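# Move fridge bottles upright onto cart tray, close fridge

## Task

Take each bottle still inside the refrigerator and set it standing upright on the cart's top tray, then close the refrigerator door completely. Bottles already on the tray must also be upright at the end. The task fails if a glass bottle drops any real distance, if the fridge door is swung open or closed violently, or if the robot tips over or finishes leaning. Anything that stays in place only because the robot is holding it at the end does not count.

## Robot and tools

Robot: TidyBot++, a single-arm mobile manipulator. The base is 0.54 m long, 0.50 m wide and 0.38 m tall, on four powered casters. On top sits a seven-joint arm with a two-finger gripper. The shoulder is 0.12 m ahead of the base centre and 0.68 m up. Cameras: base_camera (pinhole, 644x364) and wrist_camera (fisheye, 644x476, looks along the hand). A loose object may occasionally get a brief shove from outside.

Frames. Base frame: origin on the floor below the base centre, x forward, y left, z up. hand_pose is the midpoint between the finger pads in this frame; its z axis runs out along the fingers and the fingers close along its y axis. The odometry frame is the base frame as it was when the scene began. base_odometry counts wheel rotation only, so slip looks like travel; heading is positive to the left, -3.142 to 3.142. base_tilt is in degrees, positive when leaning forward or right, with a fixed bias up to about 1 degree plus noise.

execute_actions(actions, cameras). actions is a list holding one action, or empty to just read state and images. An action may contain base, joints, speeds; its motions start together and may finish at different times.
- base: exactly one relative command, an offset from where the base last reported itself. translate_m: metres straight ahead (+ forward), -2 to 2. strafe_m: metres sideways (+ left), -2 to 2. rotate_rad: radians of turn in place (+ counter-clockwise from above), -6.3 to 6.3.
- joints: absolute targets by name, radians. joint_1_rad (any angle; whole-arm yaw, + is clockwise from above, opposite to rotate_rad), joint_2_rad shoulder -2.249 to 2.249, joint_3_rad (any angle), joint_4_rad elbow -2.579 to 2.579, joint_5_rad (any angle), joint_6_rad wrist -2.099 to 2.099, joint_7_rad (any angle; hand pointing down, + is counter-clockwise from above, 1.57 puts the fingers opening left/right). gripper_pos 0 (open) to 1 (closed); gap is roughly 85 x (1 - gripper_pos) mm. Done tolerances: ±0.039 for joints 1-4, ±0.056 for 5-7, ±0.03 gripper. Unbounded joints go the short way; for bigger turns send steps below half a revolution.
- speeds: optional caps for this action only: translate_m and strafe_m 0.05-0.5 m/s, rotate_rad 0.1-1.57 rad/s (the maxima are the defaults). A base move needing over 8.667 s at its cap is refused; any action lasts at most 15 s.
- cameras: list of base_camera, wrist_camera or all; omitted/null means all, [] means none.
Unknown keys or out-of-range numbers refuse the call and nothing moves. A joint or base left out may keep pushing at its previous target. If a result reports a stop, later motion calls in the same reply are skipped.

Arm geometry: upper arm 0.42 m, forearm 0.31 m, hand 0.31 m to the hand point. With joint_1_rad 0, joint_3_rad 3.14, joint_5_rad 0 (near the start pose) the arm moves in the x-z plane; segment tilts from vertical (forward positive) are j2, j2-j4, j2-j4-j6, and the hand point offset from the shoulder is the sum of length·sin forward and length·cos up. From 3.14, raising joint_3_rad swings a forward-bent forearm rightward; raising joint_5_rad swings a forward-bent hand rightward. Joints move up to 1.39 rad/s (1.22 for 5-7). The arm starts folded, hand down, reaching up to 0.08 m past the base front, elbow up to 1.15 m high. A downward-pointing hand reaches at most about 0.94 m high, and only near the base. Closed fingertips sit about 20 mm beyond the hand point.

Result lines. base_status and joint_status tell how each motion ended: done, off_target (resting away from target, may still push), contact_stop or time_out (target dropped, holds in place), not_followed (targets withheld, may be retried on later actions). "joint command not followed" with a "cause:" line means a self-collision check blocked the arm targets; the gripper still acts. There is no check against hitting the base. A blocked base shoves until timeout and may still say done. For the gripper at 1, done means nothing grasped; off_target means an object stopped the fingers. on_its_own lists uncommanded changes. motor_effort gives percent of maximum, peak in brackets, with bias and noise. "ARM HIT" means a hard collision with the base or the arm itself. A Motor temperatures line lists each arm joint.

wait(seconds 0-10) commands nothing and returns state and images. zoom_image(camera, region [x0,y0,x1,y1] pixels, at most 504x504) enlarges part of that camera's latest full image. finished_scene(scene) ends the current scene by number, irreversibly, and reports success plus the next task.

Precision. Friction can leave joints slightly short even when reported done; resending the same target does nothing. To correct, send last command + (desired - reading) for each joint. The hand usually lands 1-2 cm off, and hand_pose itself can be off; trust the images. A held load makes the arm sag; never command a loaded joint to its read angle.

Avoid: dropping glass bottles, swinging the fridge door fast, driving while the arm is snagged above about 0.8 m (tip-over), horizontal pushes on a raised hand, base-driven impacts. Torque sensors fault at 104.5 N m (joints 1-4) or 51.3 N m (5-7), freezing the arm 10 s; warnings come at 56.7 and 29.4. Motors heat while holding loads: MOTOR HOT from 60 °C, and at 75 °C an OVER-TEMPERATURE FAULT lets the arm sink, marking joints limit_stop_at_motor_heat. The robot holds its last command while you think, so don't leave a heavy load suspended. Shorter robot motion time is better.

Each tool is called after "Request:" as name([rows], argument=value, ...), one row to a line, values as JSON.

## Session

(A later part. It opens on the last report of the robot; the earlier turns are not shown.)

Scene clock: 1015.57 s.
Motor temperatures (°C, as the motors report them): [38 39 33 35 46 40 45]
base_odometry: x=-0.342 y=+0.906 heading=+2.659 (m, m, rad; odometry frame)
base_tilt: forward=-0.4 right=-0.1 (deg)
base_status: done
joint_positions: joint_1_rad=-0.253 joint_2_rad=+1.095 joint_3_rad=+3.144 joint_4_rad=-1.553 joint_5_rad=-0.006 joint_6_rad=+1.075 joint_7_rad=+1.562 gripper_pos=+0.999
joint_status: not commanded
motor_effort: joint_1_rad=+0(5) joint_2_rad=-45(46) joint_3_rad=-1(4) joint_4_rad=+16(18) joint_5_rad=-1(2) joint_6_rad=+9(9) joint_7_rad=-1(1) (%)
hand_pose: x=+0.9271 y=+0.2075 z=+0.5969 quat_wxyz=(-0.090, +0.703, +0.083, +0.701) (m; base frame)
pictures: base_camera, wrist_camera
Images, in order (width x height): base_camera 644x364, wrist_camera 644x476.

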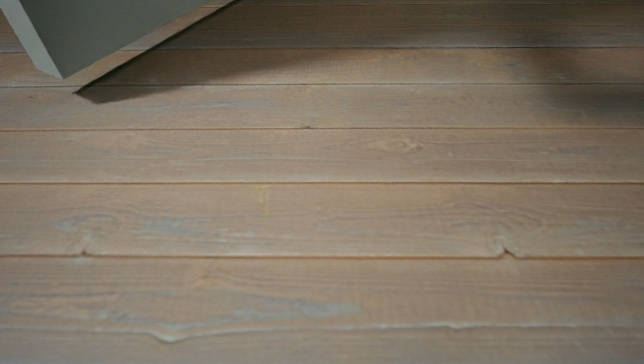

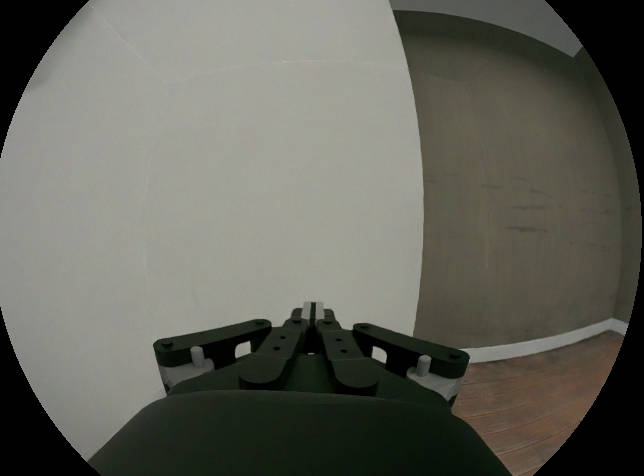

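Door is moving. Continue.

Request:
execute_actions([
  {"base": {"strafe_m": 0.25}, "speeds": {"strafe_m": 0.08}},
])

Scene clock: 1024.30 s.
Motor temperatures (°C, as the motors report them): [38 39 33 35 46 40 45]
base_odometry: x=-0.458 y=+0.684 heading=+2.659 (m, m, rad; odometry frame)
base_tilt: forward=-0.5 right=-0.2 (deg)
base_status: done
joint_positions: joint_1_rad=-0.250 joint_2_rad=+1.096 joint_3_rad=+3.144 joint_4_rad=-1.553 joint_5_rad=-0.006 joint_6_rad=+1.076 joint_7_rad=+1.562 gripper_pos=+0.999
joint_status: not commanded
motor_effort: joint_1_rad=+0(7) joint_2_rad=-45(48) joint_3_rad=-1(5) joint_4_rad=+15(20) joint_5_rad=-1(4) joint_6_rad=+9(10) joint_7_rad=-1(1) (%)
hand_pose: x=+0.9277 y=+0.2053 z=+0.5971 quat_wxyz=(-0.089, +0.703, +0.083, +0.701) (m; base frame)
pictures: base_camera, wrist_camera
Images, in order (width x height): base_camera 644x364, wrist_camera 644x476.

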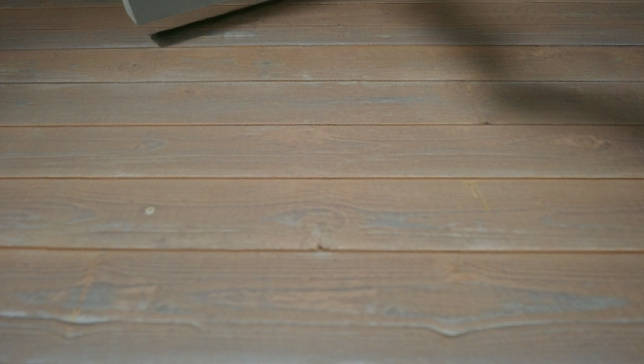

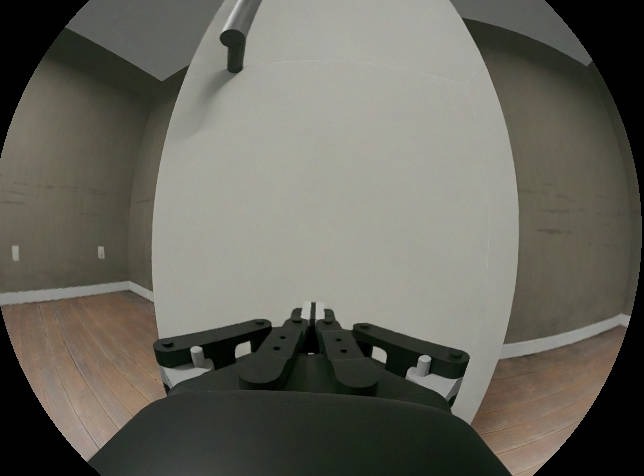

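Request:
execute_actions([
  {"base": {"translate_m": 0.17}, "speeds": {"translate_m": 0.07}},
])

Scene clock: 1031.67 s.
Motor temperatures (°C, as the motors report them): [38 39 33 35 46 40 45]
base_odometry: x=-0.609 y=+0.763 heading=+2.660 (m, m, rad; odometry frame)
base_tilt: forward=-0.5 right=-0.2 (deg)
base_status: done
joint_positions: joint_1_rad=-0.251 joint_2_rad=+1.096 joint_3_rad=+3.144 joint_4_rad=-1.549 joint_5_rad=-0.006 joint_6_rad=+1.080 joint_7_rad=+1.562 gripper_pos=+0.999
joint_status: not commanded
motor_effort: joint_1_rad=+0(3) joint_2_rad=-45(47) joint_3_rad=-1(1) joint_4_rad=+15(23) joint_5_rad=-1(3) joint_6_rad=+9(9) joint_7_rad=-1(1) (%)
hand_pose: x=+0.9283 y=+0.2063 z=+0.5997 quat_wxyz=(-0.090, +0.700, +0.083, +0.704) (m; base frame)
pictures: base_camera, wrist_camera
Images, in order (width x height): base_camera 644x364, wrist_camera 644x476.

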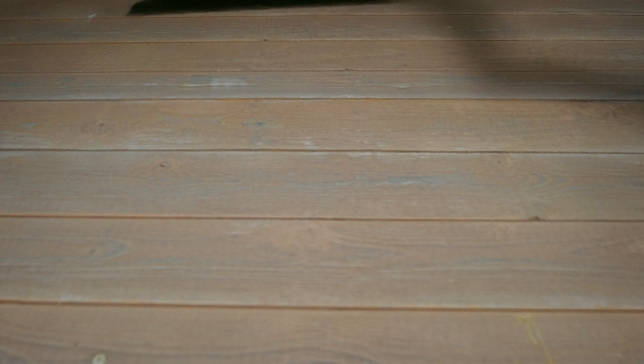

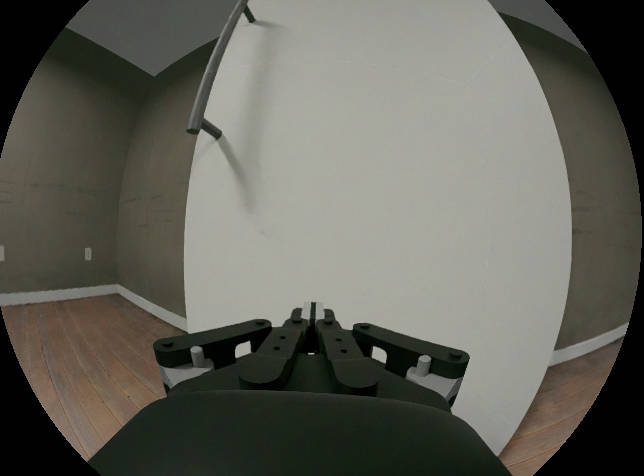

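Request:
execute_actions([
  {"base": {"translate_m": 0.06}, "speeds": {"translate_m": 0.05}},
])

Scene clock: 1036.27 s.
Motor temperatures (°C, as the motors report them): [38 39 33 35 46 40 45]
base_odometry: x=-0.663 y=+0.790 heading=+2.660 (m, m, rad; odometry frame)
base_tilt: forward=-0.4 right=-0.2 (deg)
base_status: done
joint_positions: joint_1_rad=-0.251 joint_2_rad=+1.096 joint_3_rad=+3.144 joint_4_rad=-1.549 joint_5_rad=-0.006 joint_6_rad=+1.080 joint_7_rad=+1.562 gripper_pos=+0.999
joint_status: not commanded
motor_effort: joint_1_rad=+0(2) joint_2_rad=-46(48) joint_3_rad=-1(2) joint_4_rad=+15(16) joint_5_rad=-1(2) joint_6_rad=+9(9) joint_7_rad=-1(1) (%)
hand_pose: x=+0.9285 y=+0.2064 z=+0.6000 quat_wxyz=(-0.090, +0.700, +0.083, +0.704) (m; base frame)
pictures: base_camera, wrist_camera
Images, in order (width x height): base_camera 644x364, wrist_camera 644x476.

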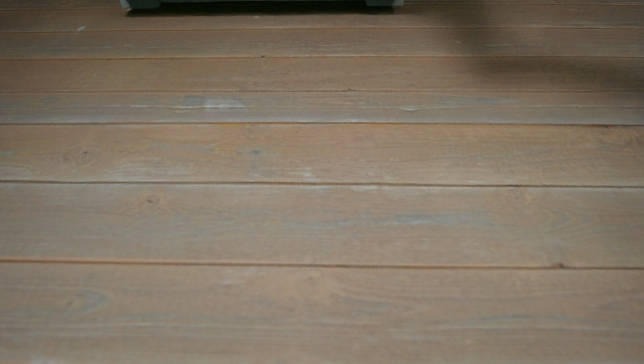

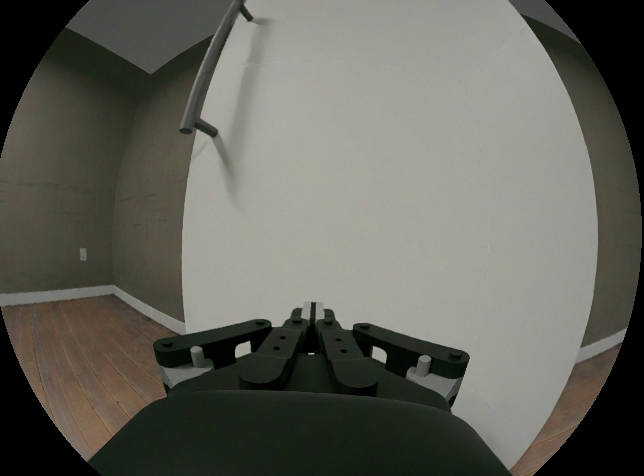

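Request:
zoom_image(camera="base_camera", region=[80, 0, 460, 60])

Region (80, 0, 460, 60) of base_camera's 644x364 image, scaled by 1.326; it fills the top 80 rows of this view, and the rest is white.

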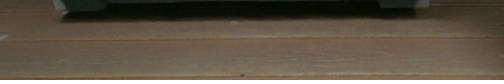

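Request:
execute_actions([
  {"base": {"translate_m": 0.04}, "speeds": {"translate_m": 0.05}},
])

Scene clock: 1044.33 s.
Motor temperatures (°C, as the motors report them): [38 39 33 35 46 40 45]
base_odometry: x=-0.698 y=+0.809 heading=+2.661 (m, m, rad; odometry frame)
base_tilt: forward=-0.4 right=-0.2 (deg)
base_status: done
joint_positions: joint_1_rad=-0.251 joint_2_rad=+1.096 joint_3_rad=+3.144 joint_4_rad=-1.548 joint_5_rad=-0.006 joint_6_rad=+1.080 joint_7_rad=+1.562 gripper_pos=+0.999
joint_status: not commanded
motor_effort: joint_1_rad=+0(3) joint_2_rad=-45(47) joint_3_rad=-1(2) joint_4_rad=+15(16) joint_5_rad=-1(3) joint_6_rad=+10(10) joint_7_rad=-1(1) (%)
hand_pose: x=+0.9286 y=+0.2064 z=+0.6002 quat_wxyz=(-0.090, +0.700, +0.083, +0.704) (m; base frame)
pictures: base_camera, wrist_camera
Images, in order (width x height): base_camera 644x364, wrist_camera 644x476.

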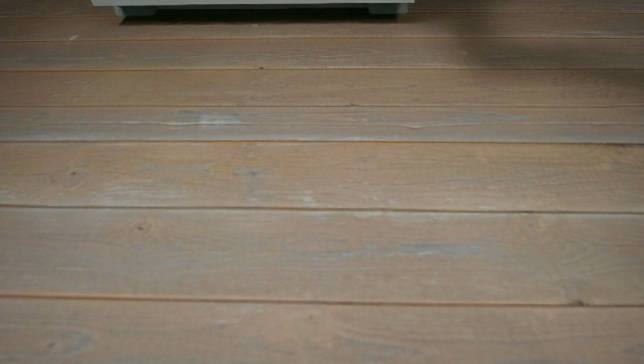

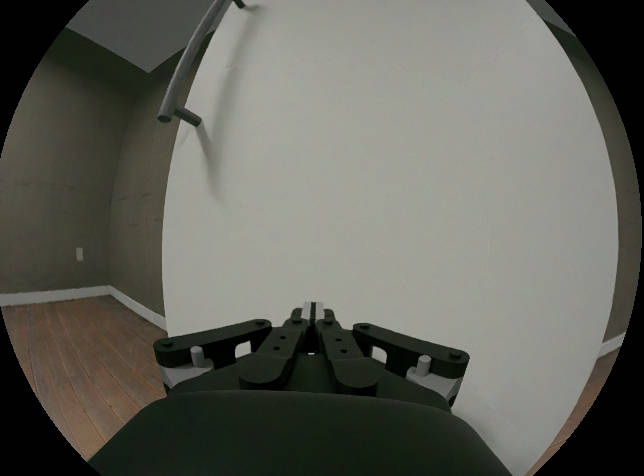

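Request:
zoom_image(camera="base_camera", region=[60, 0, 460, 50])

Region (60, 0, 460, 50) of base_camera's 644x364 image, scaled by 1.260; it fills the top 63 rows of this view, and the rest is white.

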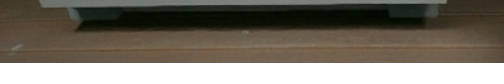

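Request:
execute_actions([
  {"base": {"translate_m": 0.025}, "speeds": {"translate_m": 0.05}},
])

Scene clock: 1054.60 s.
Motor temperatures (°C, as the motors report them): [38 40 33 35 46 40 45]
base_odometry: x=-0.721 y=+0.820 heading=+2.661 (m, m, rad; odometry frame)
base_tilt: forward=-0.4 right=-0.2 (deg)
base_status: done
joint_positions: joint_1_rad=-0.251 joint_2_rad=+1.096 joint_3_rad=+3.144 joint_4_rad=-1.548 joint_5_rad=-0.006 joint_6_rad=+1.080 joint_7_rad=+1.562 gripper_pos=+0.999
joint_status: not commanded
motor_effort: joint_1_rad=+0(3) joint_2_rad=-45(47) joint_3_rad=-1(2) joint_4_rad=+15(16) joint_5_rad=-1(1) joint_6_rad=+9(10) joint_7_rad=-1(1) (%)
hand_pose: x=+0.9287 y=+0.2065 z=+0.6004 quat_wxyz=(-0.090, +0.700, +0.083, +0.704) (m; base frame)
pictures: base_camera, wrist_camera
Images, in order (width x height): base_camera 644x364, wrist_camera 644x476.

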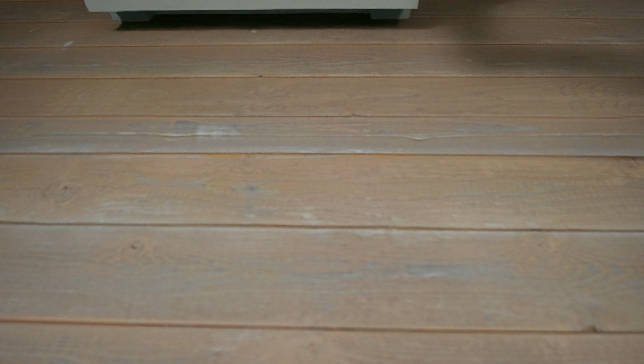

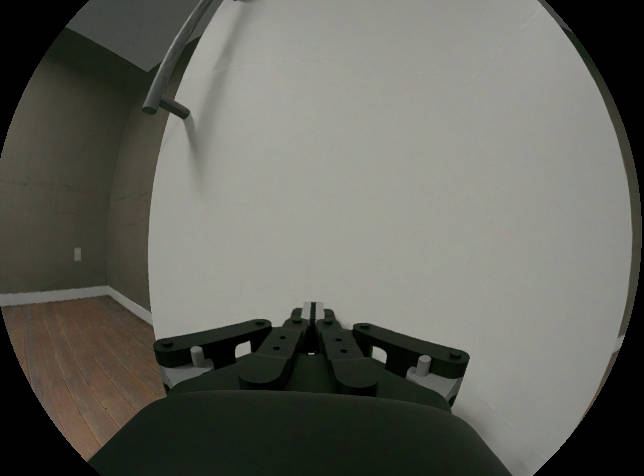

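Request:
zoom_image(camera="base_camera", region=[70, 0, 250, 50])

Request:
zoom_image(camera="base_camera", region=[270, 0, 450, 50])

Region (70, 0, 250, 50) of base_camera's 644x364 image, scaled by 2.800.

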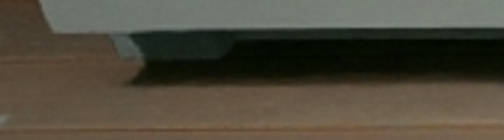

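Region (270, 0, 450, 50) of base_camera's 644x364 image, scaled by 2.800.

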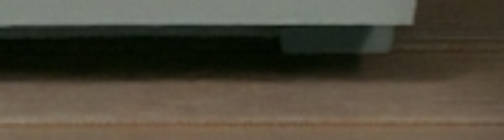

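Request:
execute_actions([
  {"base": {"translate_m": -0.15}, "joints": {"joint_2_rad": -0.37, "joint_4_rad": -1.97, "joint_6_rad": -0.1}},
], cameras=["wrist_camera"])

Request:
execute_actions([
  {"joints": {"joint_1_rad": 2.35}},
])

Scene clock: 1072.57 s.
Motor temperatures (°C, as the motors report them): [38 40 33 35 46 40 45]
base_odometry: x=-0.588 y=+0.751 heading=+2.662 (m, m, rad; odometry frame)
base_tilt: forward=-0.5 right=-0.1 (deg)
base_status: done
joint_positions: joint_1_rad=-0.251 joint_2_rad=-0.366 joint_3_rad=+3.144 joint_4_rad=-1.955 joint_5_rad=-0.006 joint_6_rad=-0.065 joint_7_rad=+1.562 gripper_pos=+0.999
joint_status: all done
motor_effort: joint_1_rad=+0(6) joint_2_rad=-9(49) joint_3_rad=+0(4) joint_4_rad=+25(25) joint_5_rad=-1(0) joint_6_rad=+9(9) joint_7_rad=-1(1) (%)
hand_pose: x=+0.5782 y=+0.1180 z=+1.0425 quat_wxyz=(-0.089, +0.731, +0.086, +0.671) (m; base frame)
pictures: wrist_camera
Images, in order (width x height): wrist_camera 644x476.

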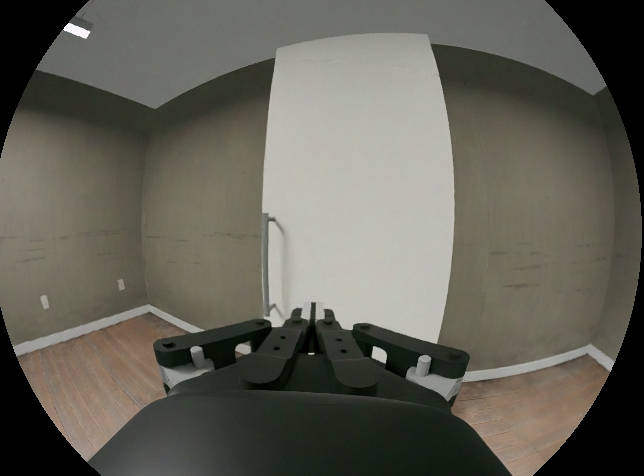

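Scene clock: 1076.10 s.
Motor temperatures (°C, as the motors report them): [38 40 33 35 46 40 45]
base_odometry: x=-0.588 y=+0.751 heading=+2.662 (m, m, rad; odometry frame)
base_tilt: forward=-0.6 right=-0.1 (deg)
base_status: not commanded
joint_positions: joint_1_rad=+2.342 joint_2_rad=-0.366 joint_3_rad=+3.144 joint_4_rad=-1.955 joint_5_rad=-0.006 joint_6_rad=-0.065 joint_7_rad=+1.562 gripper_pos=+0.999
joint_status: all done
motor_effort: joint_1_rad=+0(1) joint_2_rad=-9(10) joint_3_rad=+0(1) joint_4_rad=+25(25) joint_5_rad=-2(1) joint_6_rad=+9(9) joint_7_rad=-1(1) (%)
hand_pose: x=-0.2112 y=-0.3402 z=+1.0425 quat_wxyz=(+0.621, +0.281, -0.681, +0.268) (m; base frame)
pictures: base_camera, wrist_camera
Images, in order (width x height): base_camera 644x364, wrist_camera 644x476.

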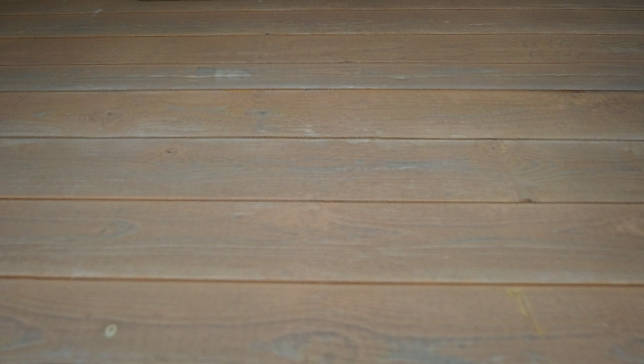

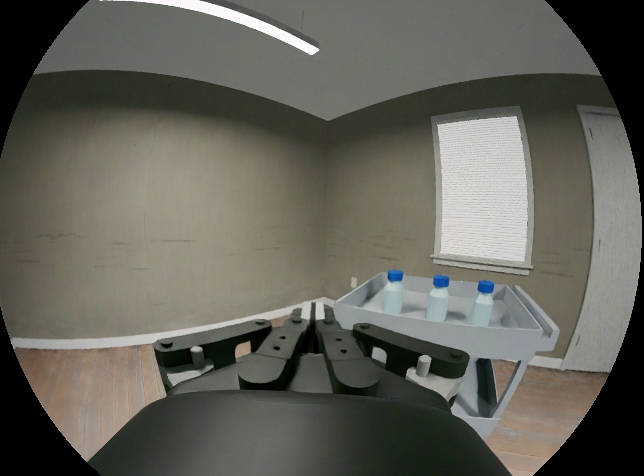

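All three bottles are upright in the tray and the door is shut.

Request:
finished_scene(scene=1)

The scene is finished: the task was done.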